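# Stand the coat stand upright inside the yellow tape

## Task

Place the coat stand upright so that each of its four feet rests within the area marked by the yellow tape, with no foot touching the tape itself. If the stand falls or finishes leaning, the task fails. It only counts if the stand stays in place on its own, not held by the robot. Finish by releasing it and moving the robot away.

## Robot and tools

Robot: TidyBot++, a mobile base (0.54 m long, 0.50 m wide, 0.38 m high) on four powered casters, carrying one seven-joint arm with a two-finger gripper. The shoulder sits 0.12 m ahead of the base centre and 0.68 m off the floor. Cameras: base_camera and wrist_camera (the latter looks along the hand). Loose objects may occasionally get a brief external shove.

Frames: the base frame has its origin on the floor below the base centre, x forward, y left, z up. hand_pose is reported in this frame and marks the point between the finger pads; its z axis runs out along the fingers and the fingers close along its y axis. The odometry frame is the base frame as it was when the scene began. base_odometry counts wheel rotation only, so slip is read as motion; heading is positive to the left, range -3.142 to 3.142. base_tilt is in degrees, positive when leaning forward or right; tilt and heading carry a fixed bias of about 1 degree plus noise.

execute_actions: argument "actions" is a list holding one action or none (empty list just returns state and images). Optional "cameras" chooses images: base_camera, wrist_camera or all; omitted/null means all, [] means none. An action may have:
- "base": exactly one relative move from where the base currently is. {"translate_m": d} drives straight, metres, forward positive, -2 to 2. {"strafe_m": d} slides sideways, metres, left positive, -2 to 2. {"rotate_rad": d} turns in place, radians, counter-clockwise from above positive, -6.3 to 6.3. A move needing over 8.667 s at its top speed is rejected.
- "joints": absolute target angles keyed by name (not offsets): joint_1_rad (whole arm about vertical, any angle; positive is clockwise from above, opposite to rotate_rad), joint_2_rad shoulder -2.249 to 2.249, joint_3_rad (upper-arm roll, any angle; nominal 3.14), joint_4_rad elbow -2.579 to 2.579, joint_5_rad (forearm roll, any angle), joint_6_rad wrist -2.099 to 2.099, joint_7_rad (hand roll, any angle; pointing down, positive is counter-clockwise from above, 1.57 puts fingers opening left/right), gripper_pos 0 (open) to 1 (closed). Tolerances: ±0.039 for joints 1-4, ±0.056 for 5-7, ±0.03 gripper. Any-angle joints take the short way; to go further use steps below half a turn.
- "speeds": optional caps for this action: translate_m and strafe_m 0.05-0.5 m/s, rotate_rad 0.1-1.57 rad/s (defaults are the maximums).
All motions in an action begin together. Unknown keys or out-of-range numbers reject the call with no motion. Parts you leave out may keep pushing toward earlier targets. Any action ends within 15 s. Example: {"base": {"rotate_rad": 0.3}, "joints": {"joint_1_rad": 0.0}}.

Arm geometry: upper arm 0.42 m, forearm 0.31 m, hand 0.31 m to the hand point. With joint_1_rad 0, joint_3_rad 3.14, joint_5_rad 0 (roughly the start) the arm moves in the base's x-z plane; angles from vertical, forward positive: upper = j2, forearm = j2 - j4, hand = j2 - j4 - j6. Forward reach from shoulder = sum of length*sin(angle); height above shoulder = sum of length*cos(angle). Joints move up to 1.39 rad/s (1.22 for joints 5-7). The arm starts folded, hand down, sticking up to 0.08 m ahead of the base, elbow up to 1.15 m high. A downward hand reaches at most about 0.94 m high, near the base only. Finger gap is roughly 85*(1 - gripper_pos) mm; closed fingertips project about 20 mm beyond the hand point. At 1 each finger presses about 96-120 N continuously.

wait: {"seconds": 0 to 10}; commands nothing, returns state and images. zoom_image: {"camera", "region": [x0, y0, x1, y1]} in pixels from the top-left of that camera's latest full image, up to 504x504. finished_scene: {"scene": current scene number}; irreversible, reports success and may give the next task. Replying with no tool call ends everything.

Reading results: base_status/joint_status say how each motion ended. "done" for the base only means the wheels turned the commanded amount, slip included. "off_target": stopped short, possibly still pushing. "contact_stop"/"time_out": target dropped, holding in place. "joint command not followed" plus a "cause:" line means a self-collision check withheld arm targets (gripper still runs); withheld joints show "not_followed" and may be retried on later actions. on_its_own lists uncommanded changes. motor_effort is percent of max, bracket = peak, with bias and noise. Motor temperatures list one value per arm joint; MOTOR HOT from 60 °C, OVER-TEMPERATURE FAULT at 75 °C (arm sinks; keys show "limit_stop_at_motor_heat"; resend targets). "ARM HIT" means the arm struck the base or itself. A torque fault (joints 1-4 limit 104.5 N m, warning 56.7; joints 5-7 limit 51.3, warning 29.4) freezes the arm and gripper for 10 s while the base continues. Later calls in a reply are skipped after a stop.

Accuracy: friction leaves joints slightly off; correct by sending last command + (wanted - read). Hand position can be off 1-2 cm, so watch the cameras and keep fingers clear of the floor. Held loads make the arm sag; never command a joint to its current reading while holding. Odometry drifts a few cm and degrees over many moves. The simulation keeps running while you think, holding the last command.

Avoid: dropping or slamming the stand, hard shoves, driving the base while the arm is caught high up (tipping risk), horizontal pulls on a raised hand, and pressing into obstacles. Release fully and back away before ending.

Each tool is called after "Call:" as name([rows], argument=value, ...), one row to a line, values as JSON.

## Session

Call:
execute_actions(actions=[])

Scene clock: 0.00 s.
Motor temperatures (°C, as the motors report them): [30 30 29 27 33 33 31]
base_odometry: x=+0.000 y=+0.000 heading=+0.000 (m, m, rad; odometry frame)
base_tilt: forward=+0.3 right=+0.5 (deg)
base_status: not commanded
joint_positions: joint_1_rad=-0.017 joint_2_rad=-0.380 joint_3_rad=+3.137 joint_4_rad=-2.524 joint_5_rad=+0.036 joint_6_rad=-0.868 joint_7_rad=+1.552 gripper_pos=+0.000
joint_status: not commanded
motor_effort: joint_1_rad=-1 joint_2_rad=-4 joint_3_rad=+1 joint_4_rad=+16 joint_5_rad=-1 joint_6_rad=+1 joint_7_rad=+0 (%)
hand_pose: x=+0.2675 y=-0.0041 z=+0.5935 quat_wxyz=(+0.014, +0.998, +0.012, +0.065) (m; base frame)
pictures: base_camera, wrist_camera
Images, in order (width x height): base_camera 644x364, wrist_camera 644x476.

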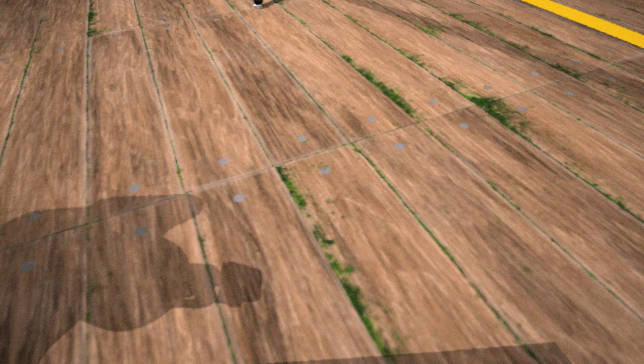

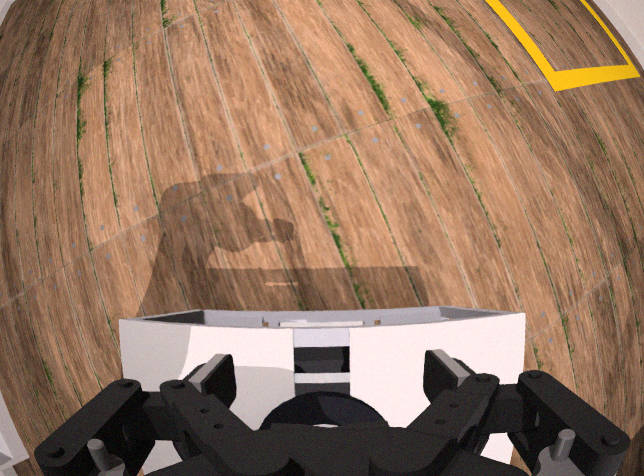

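Call:
execute_actions([
  {"joints":{"joint_6_rad":0.25}},
])

Scene clock: 6.77 s.
Motor temperatures (°C, as the motors report them): [30 30 29 27 33 33 31]
base_odometry: x=+0.000 y=+0.000 heading=+0.000 (m, m, rad; odometry frame)
base_tilt: forward=+0.3 right=+0.4 (deg)
base_status: not commanded
joint_positions: joint_1_rad=-0.017 joint_2_rad=-0.380 joint_3_rad=+3.137 joint_4_rad=-2.523 joint_5_rad=+0.036 joint_6_rad=+0.252 joint_7_rad=+1.552 gripper_pos=+0.000
joint_status: all done
motor_effort: joint_1_rad=-1(1) joint_2_rad=-7(7) joint_3_rad=+1(1) joint_4_rad=+19(19) joint_5_rad=+0(1) joint_6_rad=+8(8) joint_7_rad=+0(0) (%)
hand_pose: x=+0.5224 y=+0.0128 z=+0.8042 quat_wxyz=(-0.004, +0.811, +0.018, +0.585) (m; base frame)
pictures: base_camera, wrist_camera
Images, in order (width x height): base_camera 644x364, wrist_camera 644x476.

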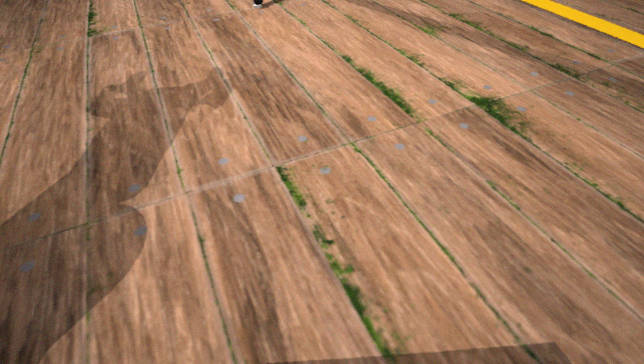

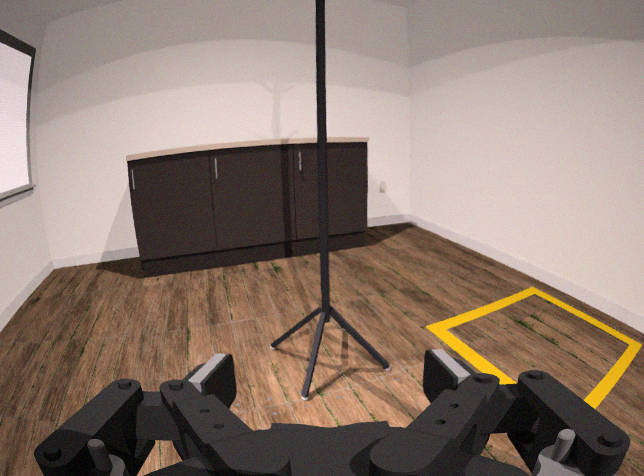

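Call:
execute_actions([
  {"base":{"translate_m":0.45},"joints":{"joint_2_rad":0.0,"joint_4_rad":-2.2,"joint_6_rad":0.3}},
])

Scene clock: 20.10 s.
Motor temperatures (°C, as the motors report them): [30 30 29 27 33 33 31]
base_odometry: x=+0.450 y=+0.001 heading=+0.001 (m, m, rad; odometry frame)
base_tilt: forward=+0.3 right=+0.5 (deg)
base_status: done
joint_positions: joint_1_rad=-0.017 joint_2_rad=-0.004 joint_3_rad=+3.137 joint_4_rad=-2.210 joint_5_rad=+0.036 joint_6_rad=+0.283 joint_7_rad=+1.552 gripper_pos=+0.000
joint_status: all done
motor_effort: joint_1_rad=-2(1) joint_2_rad=-21(25) joint_3_rad=+1(1) joint_4_rad=+19(21) joint_5_rad=-1(1) joint_6_rad=+7(8) joint_7_rad=+0(0) (%)
hand_pose: x=+0.6621 y=+0.0161 z=+0.8084 quat_wxyz=(-0.006, +0.820, +0.018, +0.572) (m; base frame)
pictures: base_camera, wrist_camera
Images, in order (width x height): base_camera 644x364, wrist_camera 644x476.

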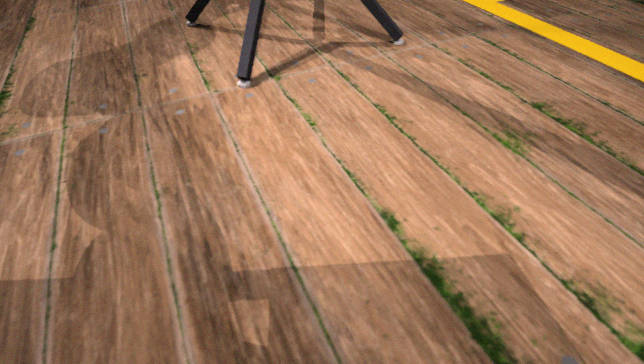

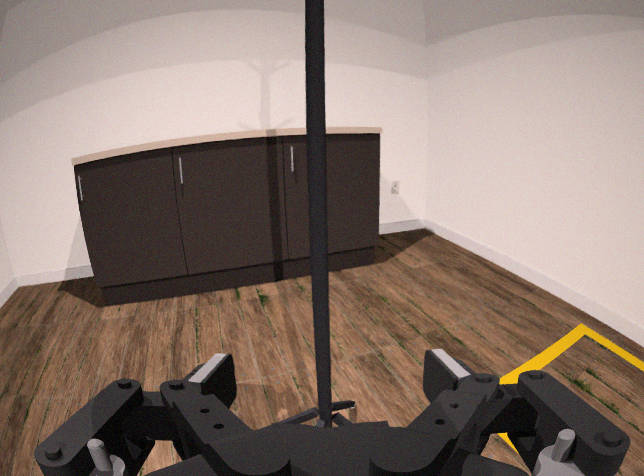

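Call:
execute_actions([
  {"base":{"translate_m":0.25},"joints":{"joint_6_rad":0.64,"joint_5_rad":0.0}},
])

Scene clock: 26.40 s.
Motor temperatures (°C, as the motors report them): [30 30 29 27 33 33 31]
base_odometry: x=+0.700 y=+0.001 heading=+0.002 (m, m, rad; odometry frame)
base_tilt: forward=+0.4 right=+0.5 (deg)
base_status: done
joint_positions: joint_1_rad=-0.017 joint_2_rad=-0.003 joint_3_rad=+3.137 joint_4_rad=-2.203 joint_5_rad=+0.025 joint_6_rad=+0.642 joint_7_rad=+1.552 gripper_pos=+0.000
joint_status: all done
motor_effort: joint_1_rad=+0(3) joint_2_rad=-22(25) joint_3_rad=+0(1) joint_4_rad=+19(22) joint_5_rad=-1(1) joint_6_rad=+7(9) joint_7_rad=+0(0) (%)
hand_pose: x=+0.6827 y=+0.0181 z=+0.9214 quat_wxyz=(-0.012, +0.703, +0.013, +0.711) (m; base frame)
pictures: base_camera, wrist_camera
Images, in order (width x height): base_camera 644x364, wrist_camera 644x476.

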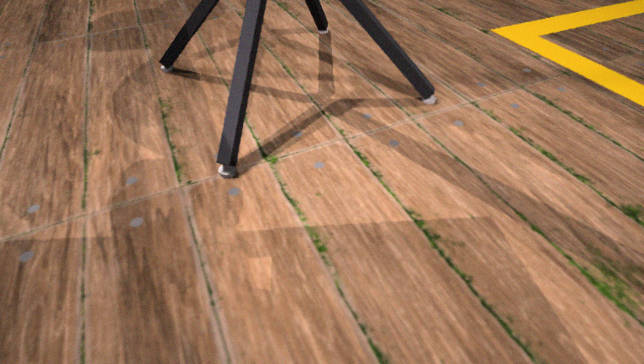

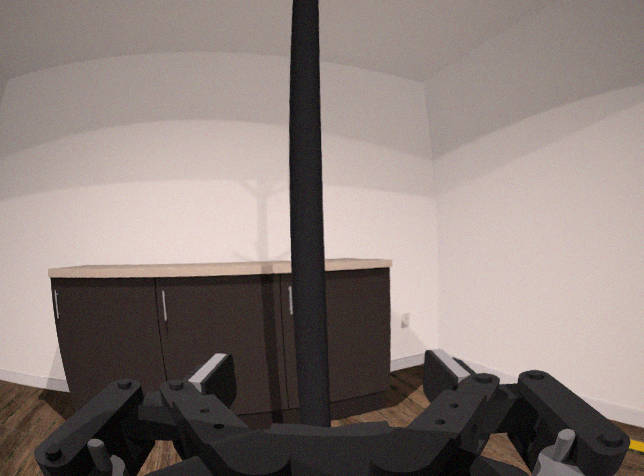

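Call:
execute_actions([
  {"base":{"strafe_m":0.02}},
], cameras=[])

Call:
execute_actions([
  {"base":{"translate_m":0.13}},
])

Scene clock: 38.30 s.
Motor temperatures (°C, as the motors report them): [30 30 29 27 33 33 31]
base_odometry: x=+0.701 y=+0.021 heading=+0.002 (m, m, rad; odometry frame)
base_tilt: forward=+0.3 right=+0.4 (deg)
base_status: done
joint_positions: joint_1_rad=-0.017 joint_2_rad=-0.003 joint_3_rad=+3.136 joint_4_rad=-2.203 joint_5_rad=+0.023 joint_6_rad=+0.642 joint_7_rad=+1.552 gripper_pos=+0.000
joint_status: not commanded
motor_effort: joint_1_rad=+1(1) joint_2_rad=-22(24) joint_3_rad=+1(3) joint_4_rad=+19(20) joint_5_rad=+0(0) joint_6_rad=+8(8) joint_7_rad=-1(0) (%)
hand_pose: x=+0.6826 y=+0.0186 z=+0.9214 quat_wxyz=(-0.013, +0.703, +0.013, +0.711) (m; base frame)
pictures: none
No camera images: the call's "cameras" was empty. Leave "cameras" out to get every camera's image.

Scene clock: 39.67 s.
Motor temperatures (°C, as the motors report them): [30 30 29 27 33 33 31]
base_odometry: x=+0.831 y=+0.022 heading=+0.002 (m, m, rad; odometry frame)
base_tilt: forward=+0.4 right=+0.5 (deg)
base_status: done
joint_positions: joint_1_rad=-0.017 joint_2_rad=-0.001 joint_3_rad=+3.136 joint_4_rad=-2.203 joint_5_rad=+0.023 joint_6_rad=+0.642 joint_7_rad=+1.552 gripper_pos=+0.000
joint_status: not commanded
motor_effort: joint_1_rad=-1(1) joint_2_rad=-22(25) joint_3_rad=+1(1) joint_4_rad=+19(21) joint_5_rad=+0(0) joint_6_rad=+8(9) joint_7_rad=+0(0) (%)
hand_pose: x=+0.6831 y=+0.0187 z=+0.9203 quat_wxyz=(-0.013, +0.703, +0.013, +0.711) (m; base frame)
pictures: base_camera, wrist_camera
Images, in order (width x height): base_camera 644x364, wrist_camera 644x476.

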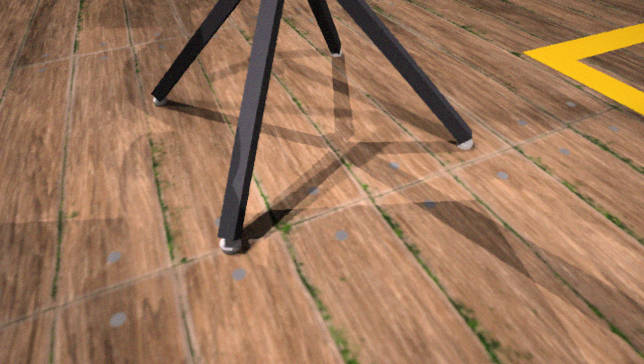

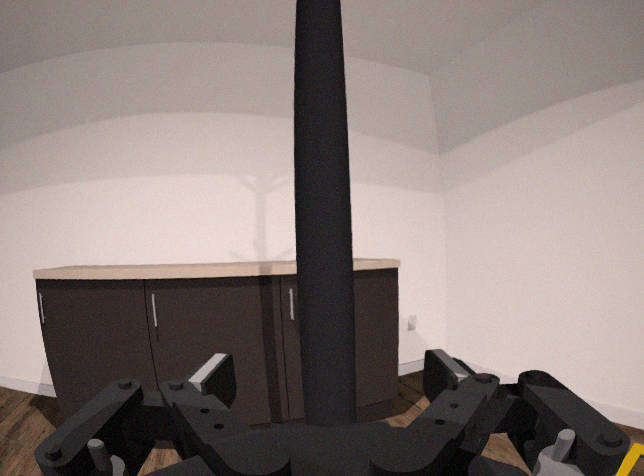

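Call:
execute_actions([
  {"base":{"translate_m":0.06}},
])

Call:
execute_actions([
  {"joints":{"gripper_pos":1}},
])

Scene clock: 46.13 s.
Motor temperatures (°C, as the motors report them): [30 30 29 27 33 33 31]
base_odometry: x=+0.891 y=+0.022 heading=+0.002 (m, m, rad; odometry frame)
base_tilt: forward=+0.3 right=+0.4 (deg)
base_status: done
joint_positions: joint_1_rad=-0.017 joint_2_rad=+0.000 joint_3_rad=+3.136 joint_4_rad=-2.203 joint_5_rad=+0.023 joint_6_rad=+0.642 joint_7_rad=+1.552 gripper_pos=+0.000
joint_status: not commanded
motor_effort: joint_1_rad=-1(2) joint_2_rad=-21(25) joint_3_rad=+0(2) joint_4_rad=+19(20) joint_5_rad=+0(1) joint_6_rad=+8(8) joint_7_rad=+0(0) (%)
hand_pose: x=+0.6834 y=+0.0187 z=+0.9198 quat_wxyz=(-0.013, +0.704, +0.013, +0.710) (m; base frame)
pictures: base_camera, wrist_camera
Images, in order (width x height): base_camera 644x364, wrist_camera 644x476.

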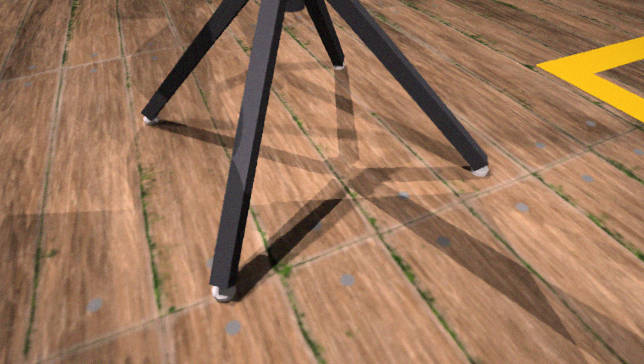

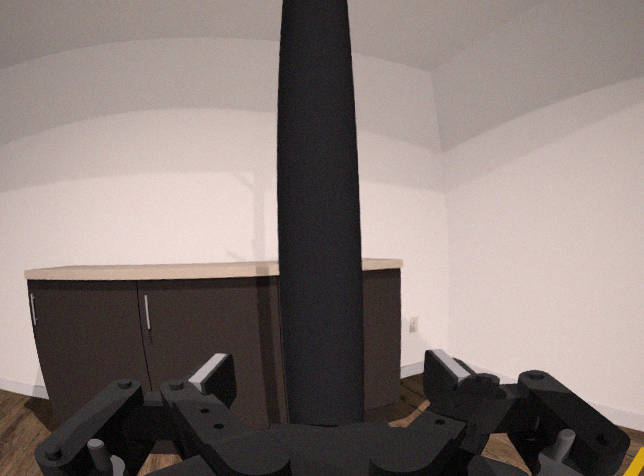

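Scene clock: 47.23 s.
Motor temperatures (°C, as the motors report them): [30 30 29 27 33 33 31]
base_odometry: x=+0.891 y=+0.022 heading=+0.002 (m, m, rad; odometry frame)
base_tilt: forward=+0.4 right=+0.5 (deg)
base_status: not commanded
joint_positions: joint_1_rad=-0.018 joint_2_rad=-0.001 joint_3_rad=+3.133 joint_4_rad=-2.204 joint_5_rad=+0.023 joint_6_rad=+0.642 joint_7_rad=+1.552 gripper_pos=+0.674
joint_status: gripper_pos off_target (ended at +0.674, target +1.000)
motor_effort: joint_1_rad=-1(4) joint_2_rad=-20(22) joint_3_rad=+1(5) joint_4_rad=+19(23) joint_5_rad=-2(4) joint_6_rad=+7(9) joint_7_rad=-2(1) (%)
hand_pose: x=+0.6831 y=+0.0206 z=+0.9197 quat_wxyz=(-0.014, +0.704, +0.014, +0.710) (m; base frame)
pictures: base_camera, wrist_camera
Images, in order (width x height): base_camera 644x364, wrist_camera 644x476.

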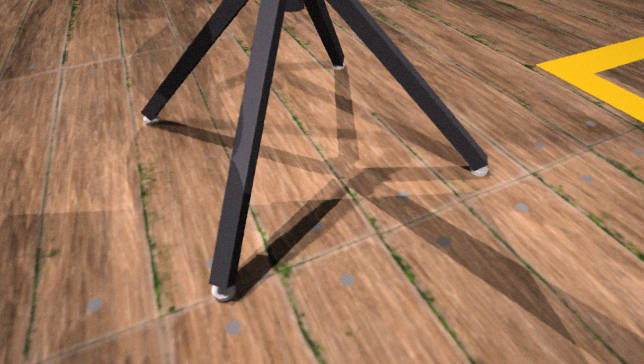

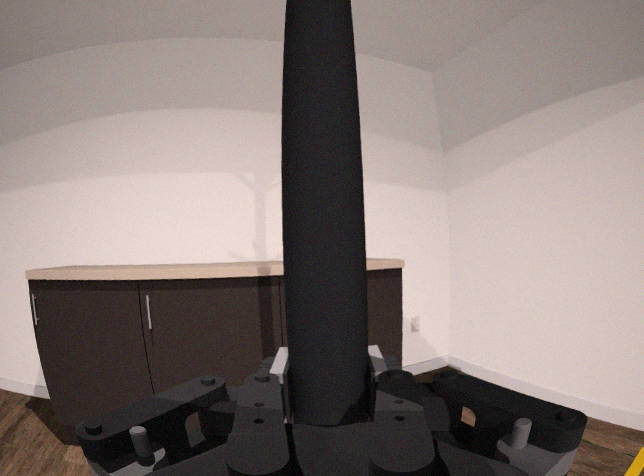

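Good grip. Try lifting.

Call:
execute_actions([
  {"joints":{"joint_2_rad":-0.06,"joint_4_rad":-2.05,"joint_6_rad":0.46}},
])

Scene clock: 53.20 s.
Motor temperatures (°C, as the motors report them): [30 30 29 27 33 33 31]
base_odometry: x=+0.891 y=+0.022 heading=+0.002 (m, m, rad; odometry frame)
base_tilt: forward=+0.4 right=+0.5 (deg)
base_status: not commanded
joint_positions: joint_1_rad=-0.018 joint_2_rad=-0.014 joint_3_rad=+3.133 joint_4_rad=-2.107 joint_5_rad=+0.023 joint_6_rad=+0.450 joint_7_rad=+1.552 gripper_pos=+0.674
joint_status: joint_2_rad off_target (ended at -0.014, target -0.060); joint_4_rad off_target (ended at -2.107, target -2.050); the others done
motor_effort: joint_1_rad=+1(1) joint_2_rad=-27(28) joint_3_rad=+3(3) joint_4_rad=+27(28) joint_5_rad=-2(3) joint_6_rad=+12(11) joint_7_rad=-1(2) (%)
hand_pose: x=+0.6958 y=+0.0198 z=+0.9234 quat_wxyz=(-0.012, +0.732, +0.014, +0.681) (m; base frame)
pictures: base_camera, wrist_camera
Images, in order (width x height): base_camera 644x364, wrist_camera 644x476.

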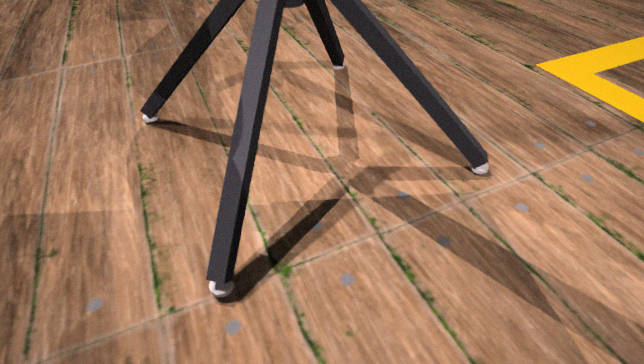

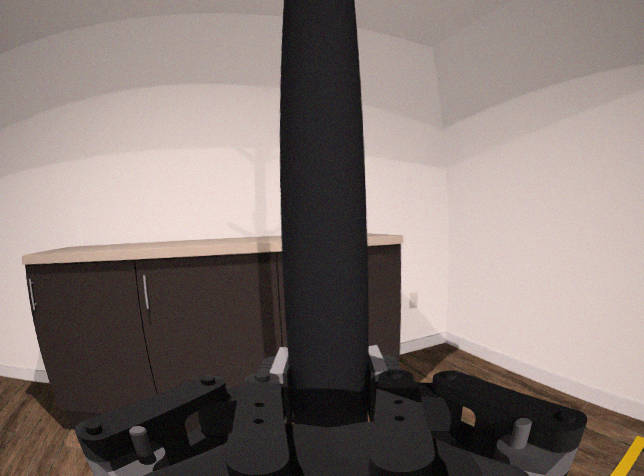

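Call:
execute_actions([
  {"joints":{"joint_2_rad":-0.2,"joint_4_rad":-1.95,"joint_6_rad":0.5}},
])

Scene clock: 57.23 s.
Motor temperatures (°C, as the motors report them): [30 30 29 27 33 33 31]
base_odometry: x=+0.891 y=+0.022 heading=+0.002 (m, m, rad; odometry frame)
base_tilt: forward=+0.4 right=+0.4 (deg)
base_status: not commanded
joint_positions: joint_1_rad=-0.018 joint_2_rad=-0.034 joint_3_rad=+3.133 joint_4_rad=-2.098 joint_5_rad=+0.023 joint_6_rad=+0.399 joint_7_rad=+1.552 gripper_pos=+0.674
joint_status: joint_2_rad off_target (ended at -0.034, target -0.200); joint_4_rad off_target (ended at -2.098, target -1.950); joint_6_rad off_target (ended at +0.399, target +0.500)
motor_effort: joint_1_rad=-1(1) joint_2_rad=-48(48) joint_3_rad=+1(3) joint_4_rad=+43(44) joint_5_rad=-1(2) joint_6_rad=+26(27) joint_7_rad=+0(0) (%)
hand_pose: x=+0.6911 y=+0.0194 z=+0.9236 quat_wxyz=(-0.011, +0.740, +0.014, +0.673) (m; base frame)
pictures: base_camera, wrist_camera
Images, in order (width x height): base_camera 644x364, wrist_camera 644x476.

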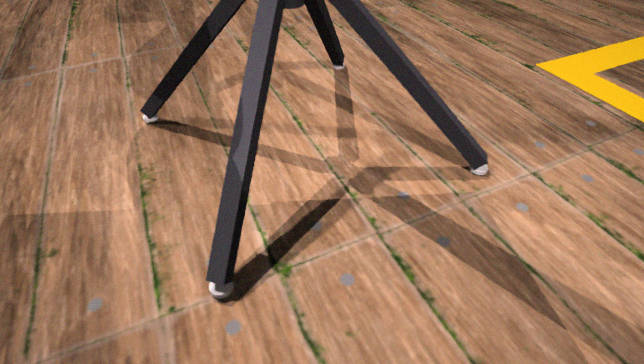

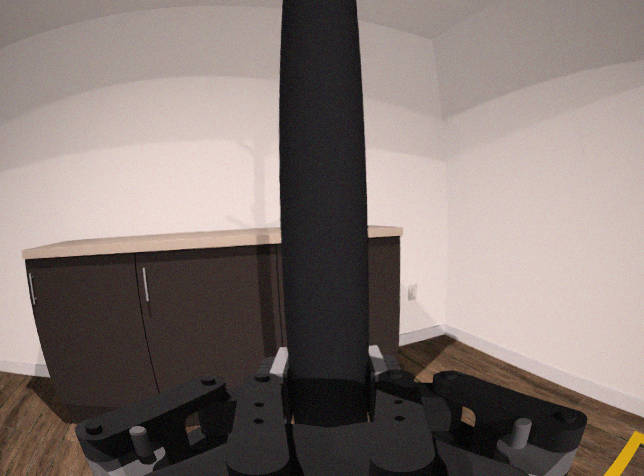

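Call:
execute_actions([
  {"joints":{"joint_2_rad":-0.36,"joint_4_rad":-1.79,"joint_6_rad":0.68}},
])

Scene clock: 61.17 s.
Motor temperatures (°C, as the motors report them): [30 31 29 27 33 33 31]
base_odometry: x=+0.891 y=+0.022 heading=+0.002 (m, m, rad; odometry frame)
base_tilt: forward=+0.4 right=+0.5 (deg)
base_status: not commanded
joint_positions: joint_1_rad=-0.018 joint_2_rad=-0.222 joint_3_rad=+3.133 joint_4_rad=-1.937 joint_5_rad=+0.023 joint_6_rad=+0.533 joint_7_rad=+1.552 gripper_pos=+0.674
joint_status: joint_2_rad off_target (ended at -0.222, target -0.360); joint_4_rad off_target (ended at -1.937, target -1.790); joint_6_rad off_target (ended at +0.533, target +0.680)
motor_effort: joint_1_rad=-1(0) joint_2_rad=-43(62) joint_3_rad=+1(1) joint_4_rad=+50(57) joint_5_rad=-1(1) joint_6_rad=+28(37) joint_7_rad=+0(0) (%)
hand_pose: x=+0.6250 y=+0.0192 z=+1.1649 quat_wxyz=(-0.013, +0.557, +0.013, +0.830) (m; base frame)
pictures: base_camera, wrist_camera
Images, in order (width x height): base_camera 644x364, wrist_camera 644x476.

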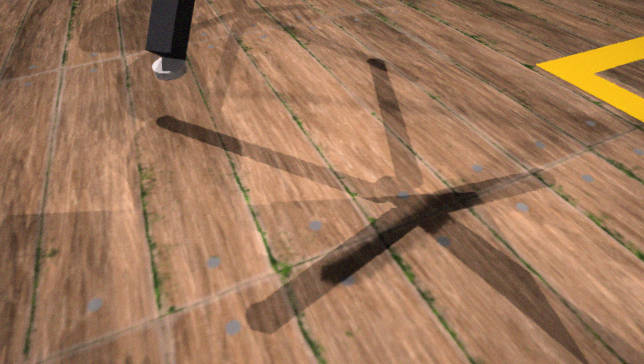

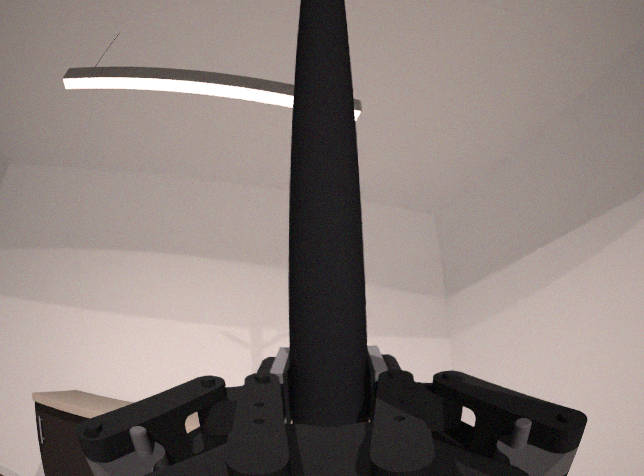

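Call:
execute_actions([
  {"base":{"rotate_rad":-0.2},"speeds":{"rotate_rad":0.3},"joints":{"joint_2_rad":-0.19,"joint_4_rad":-1.89,"joint_6_rad":0.58}},
])

Call:
execute_actions([
  {"base":{"strafe_m":-0.7},"speeds":{"strafe_m":0.25}},
])

Scene clock: 72.23 s.
Motor temperatures (°C, as the motors report them): [30 31 29 28 33 34 31]
base_odometry: x=+0.891 y=+0.022 heading=-0.197 (m, m, rad; odometry frame)
base_tilt: forward=+0.4 right=+0.4 (deg)
base_status: done
joint_positions: joint_1_rad=-0.015 joint_2_rad=-0.013 joint_3_rad=+3.141 joint_4_rad=-2.038 joint_5_rad=+0.019 joint_6_rad=+0.440 joint_7_rad=+1.552 gripper_pos=+0.676
joint_status: joint_2_rad off_target (ended at -0.013, target -0.190); joint_4_rad off_target (ended at -2.038, target -1.890); joint_6_rad off_target (ended at +0.440, target +0.580)
motor_effort: joint_1_rad=-1(5) joint_2_rad=-54(63) joint_3_rad=+0(6) joint_4_rad=+48(53) joint_5_rad=+0(2) joint_6_rad=+29(33) joint_7_rad=-1(2) (%)
hand_pose: x=+0.7071 y=+0.0130 z=+0.9598 quat_wxyz=(-0.009, +0.712, +0.008, +0.702) (m; base frame)
pictures: base_camera, wrist_camera
Images, in order (width x height): base_camera 644x364, wrist_camera 644x476.

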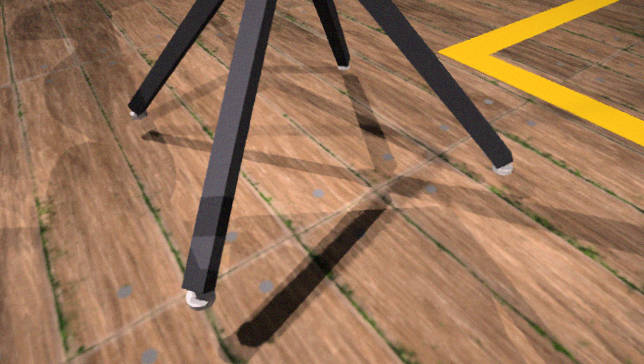

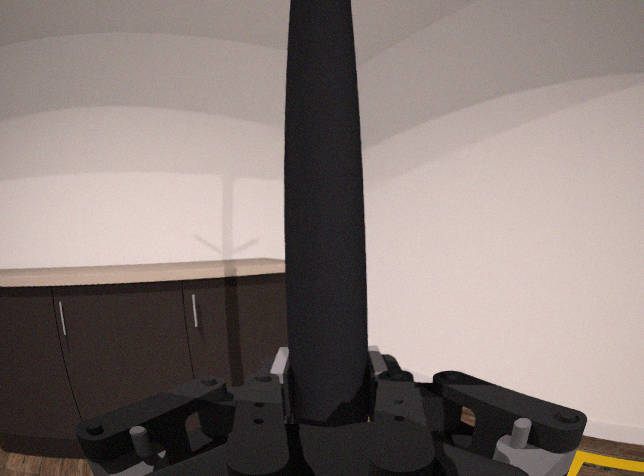

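Scene clock: 76.00 s.
Motor temperatures (°C, as the motors report them): [30 31 29 28 33 34 31]
base_odometry: x=+0.753 y=-0.664 heading=-0.198 (m, m, rad; odometry frame)
base_tilt: forward=+0.4 right=+0.5 (deg)
base_status: done
joint_positions: joint_1_rad=-0.018 joint_2_rad=-0.013 joint_3_rad=+3.141 joint_4_rad=-2.038 joint_5_rad=+0.019 joint_6_rad=+0.439 joint_7_rad=+1.552 gripper_pos=+0.676
joint_status: not commanded
motor_effort: joint_1_rad=-2(4) joint_2_rad=-54(59) joint_3_rad=+0(5) joint_4_rad=+48(52) joint_5_rad=-1(2) joint_6_rad=+29(32) joint_7_rad=-1(2) (%)
hand_pose: x=+0.7070 y=+0.0148 z=+0.9598 quat_wxyz=(-0.010, +0.712, +0.009, +0.702) (m; base frame)
pictures: base_camera, wrist_camera
Images, in order (width x height): base_camera 644x364, wrist_camera 644x476.

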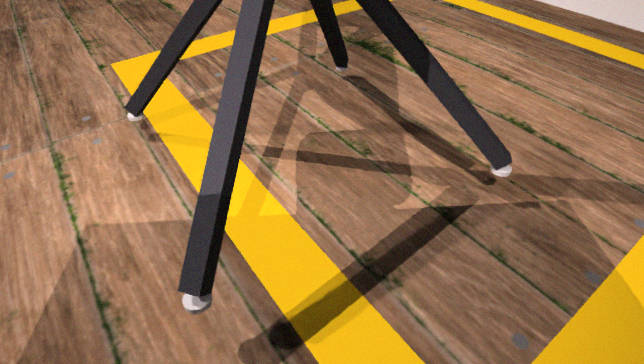

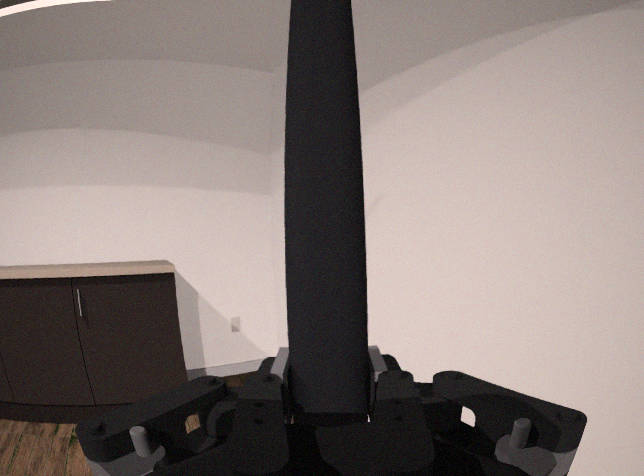

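Call:
execute_actions([
  {"base":{"strafe_m":-0.19},"speeds":{"strafe_m":0.25}},
], cameras=[])

Call:
execute_actions([
  {"base":{"translate_m":0.11},"speeds":{"translate_m":0.25}},
], cameras=["base_camera"])

Call:
execute_actions([
  {"joints":{"joint_2_rad":-0.17,"joint_4_rad":-2.0,"joint_6_rad":0.68}},
])

Scene clock: 85.57 s.
Motor temperatures (°C, as the motors report them): [30 32 29 29 33 35 31]
base_odometry: x=+0.715 y=-0.851 heading=-0.199 (m, m, rad; odometry frame)
base_tilt: forward=+0.4 right=+0.4 (deg)
base_status: done
joint_positions: joint_1_rad=-0.018 joint_2_rad=-0.013 joint_3_rad=+3.140 joint_4_rad=-2.038 joint_5_rad=+0.019 joint_6_rad=+0.439 joint_7_rad=+1.552 gripper_pos=+0.676
joint_status: not commanded
motor_effort: joint_1_rad=-1(4) joint_2_rad=-54(55) joint_3_rad=+1(3) joint_4_rad=+48(49) joint_5_rad=-1(2) joint_6_rad=+30(30) joint_7_rad=+0(1) (%)
hand_pose: x=+0.7070 y=+0.0152 z=+0.9598 quat_wxyz=(-0.010, +0.712, +0.009, +0.702) (m; base frame)
pictures: none
No camera images: the call's "cameras" was empty. Leave "cameras" out to get every camera's image.

Scene clock: 86.87 s.
Motor temperatures (°C, as the motors report them): [30 32 29 29 33 35 31]
base_odometry: x=+0.823 y=-0.873 heading=-0.200 (m, m, rad; odometry frame)
base_tilt: forward=+0.4 right=+0.5 (deg)
base_status: done
joint_positions: joint_1_rad=-0.018 joint_2_rad=-0.009 joint_3_rad=+3.140 joint_4_rad=-2.038 joint_5_rad=+0.019 joint_6_rad=+0.439 joint_7_rad=+1.552 gripper_pos=+0.676
joint_status: not commanded
motor_effort: joint_1_rad=-1(5) joint_2_rad=-54(61) joint_3_rad=+1(4) joint_4_rad=+48(50) joint_5_rad=+0(1) joint_6_rad=+29(32) joint_7_rad=+0(1) (%)
hand_pose: x=+0.7080 y=+0.0152 z=+0.9573 quat_wxyz=(-0.010, +0.714, +0.009, +0.700) (m; base frame)
pictures: base_camera
Images, in order (width x height): base_camera 644x364.

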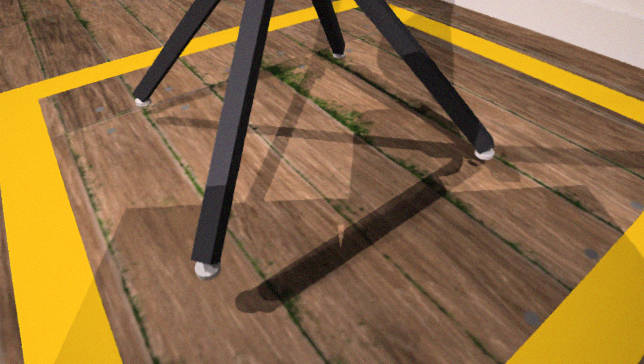

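Scene clock: 87.80 s.
Motor temperatures (°C, as the motors report them): [30 32 29 29 33 35 31]
base_odometry: x=+0.823 y=-0.873 heading=-0.200 (m, m, rad; odometry frame)
base_tilt: forward=+0.4 right=+0.5 (deg)
base_status: not commanded
joint_positions: joint_1_rad=-0.018 joint_2_rad=-0.011 joint_3_rad=+3.140 joint_4_rad=-2.122 joint_5_rad=+0.019 joint_6_rad=+0.525 joint_7_rad=+1.552 gripper_pos=+0.676
joint_status: joint_2_rad off_target (ended at -0.011, target -0.170); joint_4_rad off_target (ended at -2.122, target -2.000); joint_6_rad off_target (ended at +0.525, target +0.680)
motor_effort: joint_1_rad=-1(2) joint_2_rad=-51(54) joint_3_rad=+0(1) joint_4_rad=+46(48) joint_5_rad=-1(2) joint_6_rad=+29(30) joint_7_rad=-1(1) (%)
hand_pose: x=+0.6950 y=+0.0154 z=+0.9363 quat_wxyz=(-0.011, +0.712, +0.009, +0.702) (m; base frame)
pictures: base_camera, wrist_camera
Images, in order (width x height): base_camera 644x364, wrist_camera 644x476.

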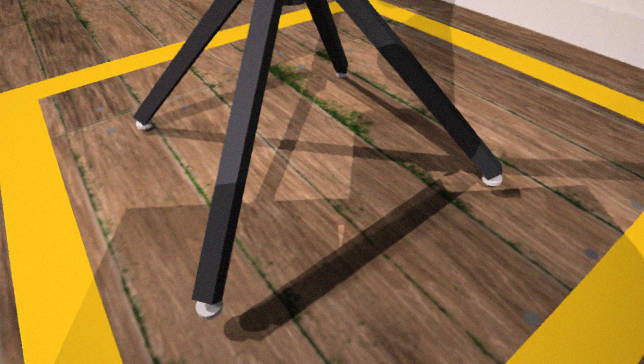

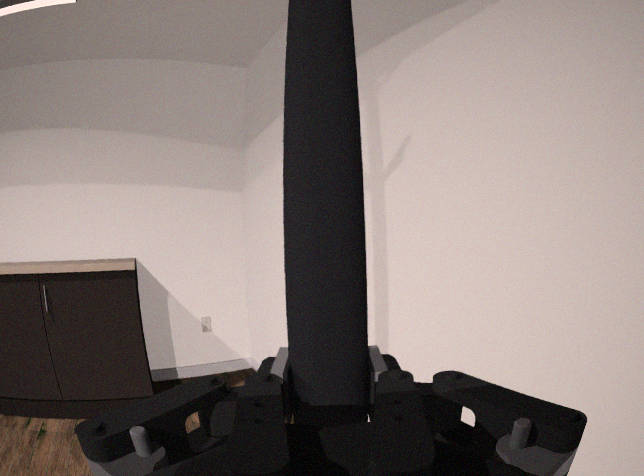

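Well inside. Set down and unload.

Call:
execute_actions([
  {"joints":{"joint_2_rad":-0.1,"joint_4_rad":-2.11,"joint_6_rad":0.67}},
], cameras=[])

Call:
execute_actions([
  {"joints":{"joint_2_rad":0.0,"joint_4_rad":-2.18,"joint_6_rad":0.61}},
], cameras=["base_camera"])

Call:
execute_actions([
  {"joints":{"gripper_pos":0}},
], cameras=[])

Call:
execute_actions([
  {"base":{"translate_m":-0.5}},
])

Scene clock: 95.77 s.
Motor temperatures (°C, as the motors report them): [30 33 29 29 33 35 31]
base_odometry: x=+0.823 y=-0.873 heading=-0.200 (m, m, rad; odometry frame)
base_tilt: forward=+0.4 right=+0.4 (deg)
base_status: not commanded
joint_positions: joint_1_rad=-0.018 joint_2_rad=-0.017 joint_3_rad=+3.140 joint_4_rad=-2.162 joint_5_rad=+0.019 joint_6_rad=+0.580 joint_7_rad=+1.552 gripper_pos=+0.676
joint_status: joint_2_rad off_target (ended at -0.017, target -0.100); joint_4_rad off_target (ended at -2.162, target -2.110); joint_6_rad off_target (ended at +0.580, target +0.670)
motor_effort: joint_1_rad=+0(1) joint_2_rad=-34(50) joint_3_rad=+1(1) joint_4_rad=+33(45) joint_5_rad=-2(2) joint_6_rad=+18(28) joint_7_rad=-2(2) (%)
hand_pose: x=+0.6869 y=+0.0155 z=+0.9332 quat_wxyz=(-0.011, +0.705, +0.009, +0.709) (m; base frame)
pictures: none
No camera images: the call's "cameras" was empty. Leave "cameras" out to get every camera's image.

Scene clock: 96.70 s.
Motor temperatures (°C, as the motors report them): [30 33 29 29 33 35 31]
base_odometry: x=+0.823 y=-0.873 heading=-0.200 (m, m, rad; odometry frame)
base_tilt: forward=+0.3 right=+0.5 (deg)
base_status: not commanded
joint_positions: joint_1_rad=-0.018 joint_2_rad=-0.017 joint_3_rad=+3.140 joint_4_rad=-2.170 joint_5_rad=+0.019 joint_6_rad=+0.589 joint_7_rad=+1.552 gripper_pos=+0.676
joint_status: all done
motor_effort: joint_1_rad=+1(1) joint_2_rad=-18(34) joint_3_rad=+3(3) joint_4_rad=+21(33) joint_5_rad=-3(3) joint_6_rad=+8(18) joint_7_rad=-1(2) (%)
hand_pose: x=+0.6855 y=+0.0156 z=+0.9317 quat_wxyz=(-0.012, +0.705, +0.010, +0.709) (m; base frame)
pictures: base_camera
Images, in order (width x height): base_camera 644x364.

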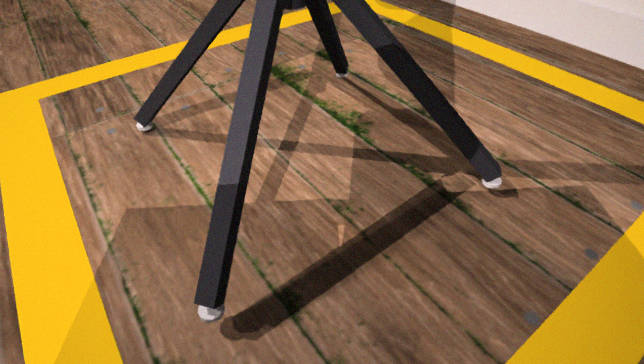

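Scene clock: 97.80 s.
Motor temperatures (°C, as the motors report them): [30 33 29 29 33 35 31]
base_odometry: x=+0.823 y=-0.873 heading=-0.200 (m, m, rad; odometry frame)
base_tilt: forward=+0.3 right=+0.4 (deg)
base_status: not commanded
joint_positions: joint_1_rad=-0.019 joint_2_rad=-0.013 joint_3_rad=+3.138 joint_4_rad=-2.177 joint_5_rad=+0.019 joint_6_rad=+0.592 joint_7_rad=+1.552 gripper_pos=+0.000
joint_status: all done
motor_effort: joint_1_rad=-2(4) joint_2_rad=-21(25) joint_3_rad=+0(6) joint_4_rad=+19(30) joint_5_rad=+0(3) joint_6_rad=+8(9) joint_7_rad=+0(1) (%)
hand_pose: x=+0.6850 y=+0.0176 z=+0.9264 quat_wxyz=(-0.013, +0.707, +0.011, +0.707) (m; base frame)
pictures: none
No camera images: the call's "cameras" was empty. Leave "cameras" out to get every camera's image.

Scene clock: 100.27 s.
Motor temperatures (°C, as the motors report them): [30 33 29 29 33 35 31]
base_odometry: x=+0.332 y=-0.774 heading=-0.199 (m, m, rad; odometry frame)
base_tilt: forward=+0.3 right=+0.5 (deg)
base_status: done
joint_positions: joint_1_rad=-0.019 joint_2_rad=-0.008 joint_3_rad=+3.138 joint_4_rad=-2.177 joint_5_rad=+0.019 joint_6_rad=+0.593 joint_7_rad=+1.552 gripper_pos=+0.000
joint_status: not commanded
motor_effort: joint_1_rad=+0(5) joint_2_rad=-22(24) joint_3_rad=+0(3) joint_4_rad=+20(21) joint_5_rad=+0(1) joint_6_rad=+8(9) joint_7_rad=+0(0) (%)
hand_pose: x=+0.6864 y=+0.0174 z=+0.9235 quat_wxyz=(-0.013, +0.709, +0.011, +0.705) (m; base frame)
pictures: base_camera, wrist_camera
Images, in order (width x height): base_camera 644x364, wrist_camera 644x476.

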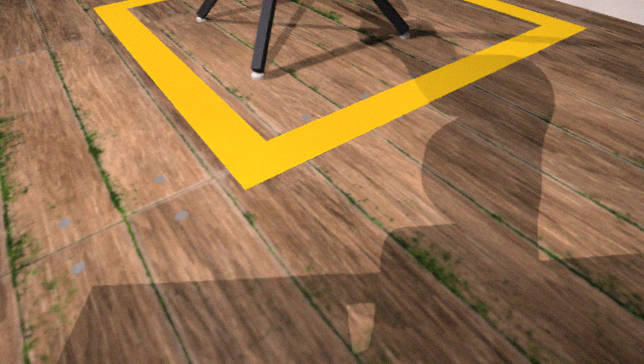

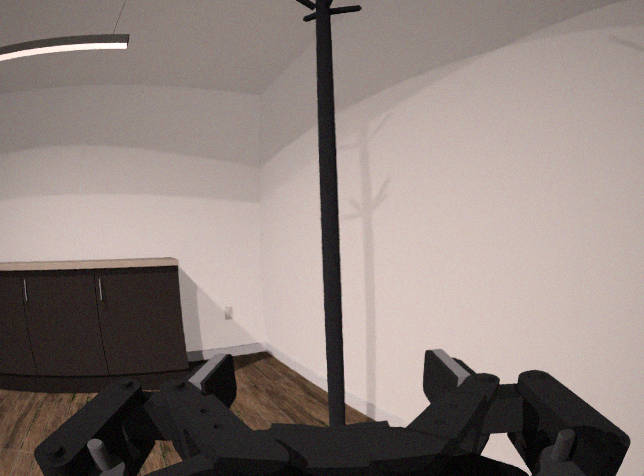

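Call:
finished_scene(scene=1)

The scene is finished: the task was done.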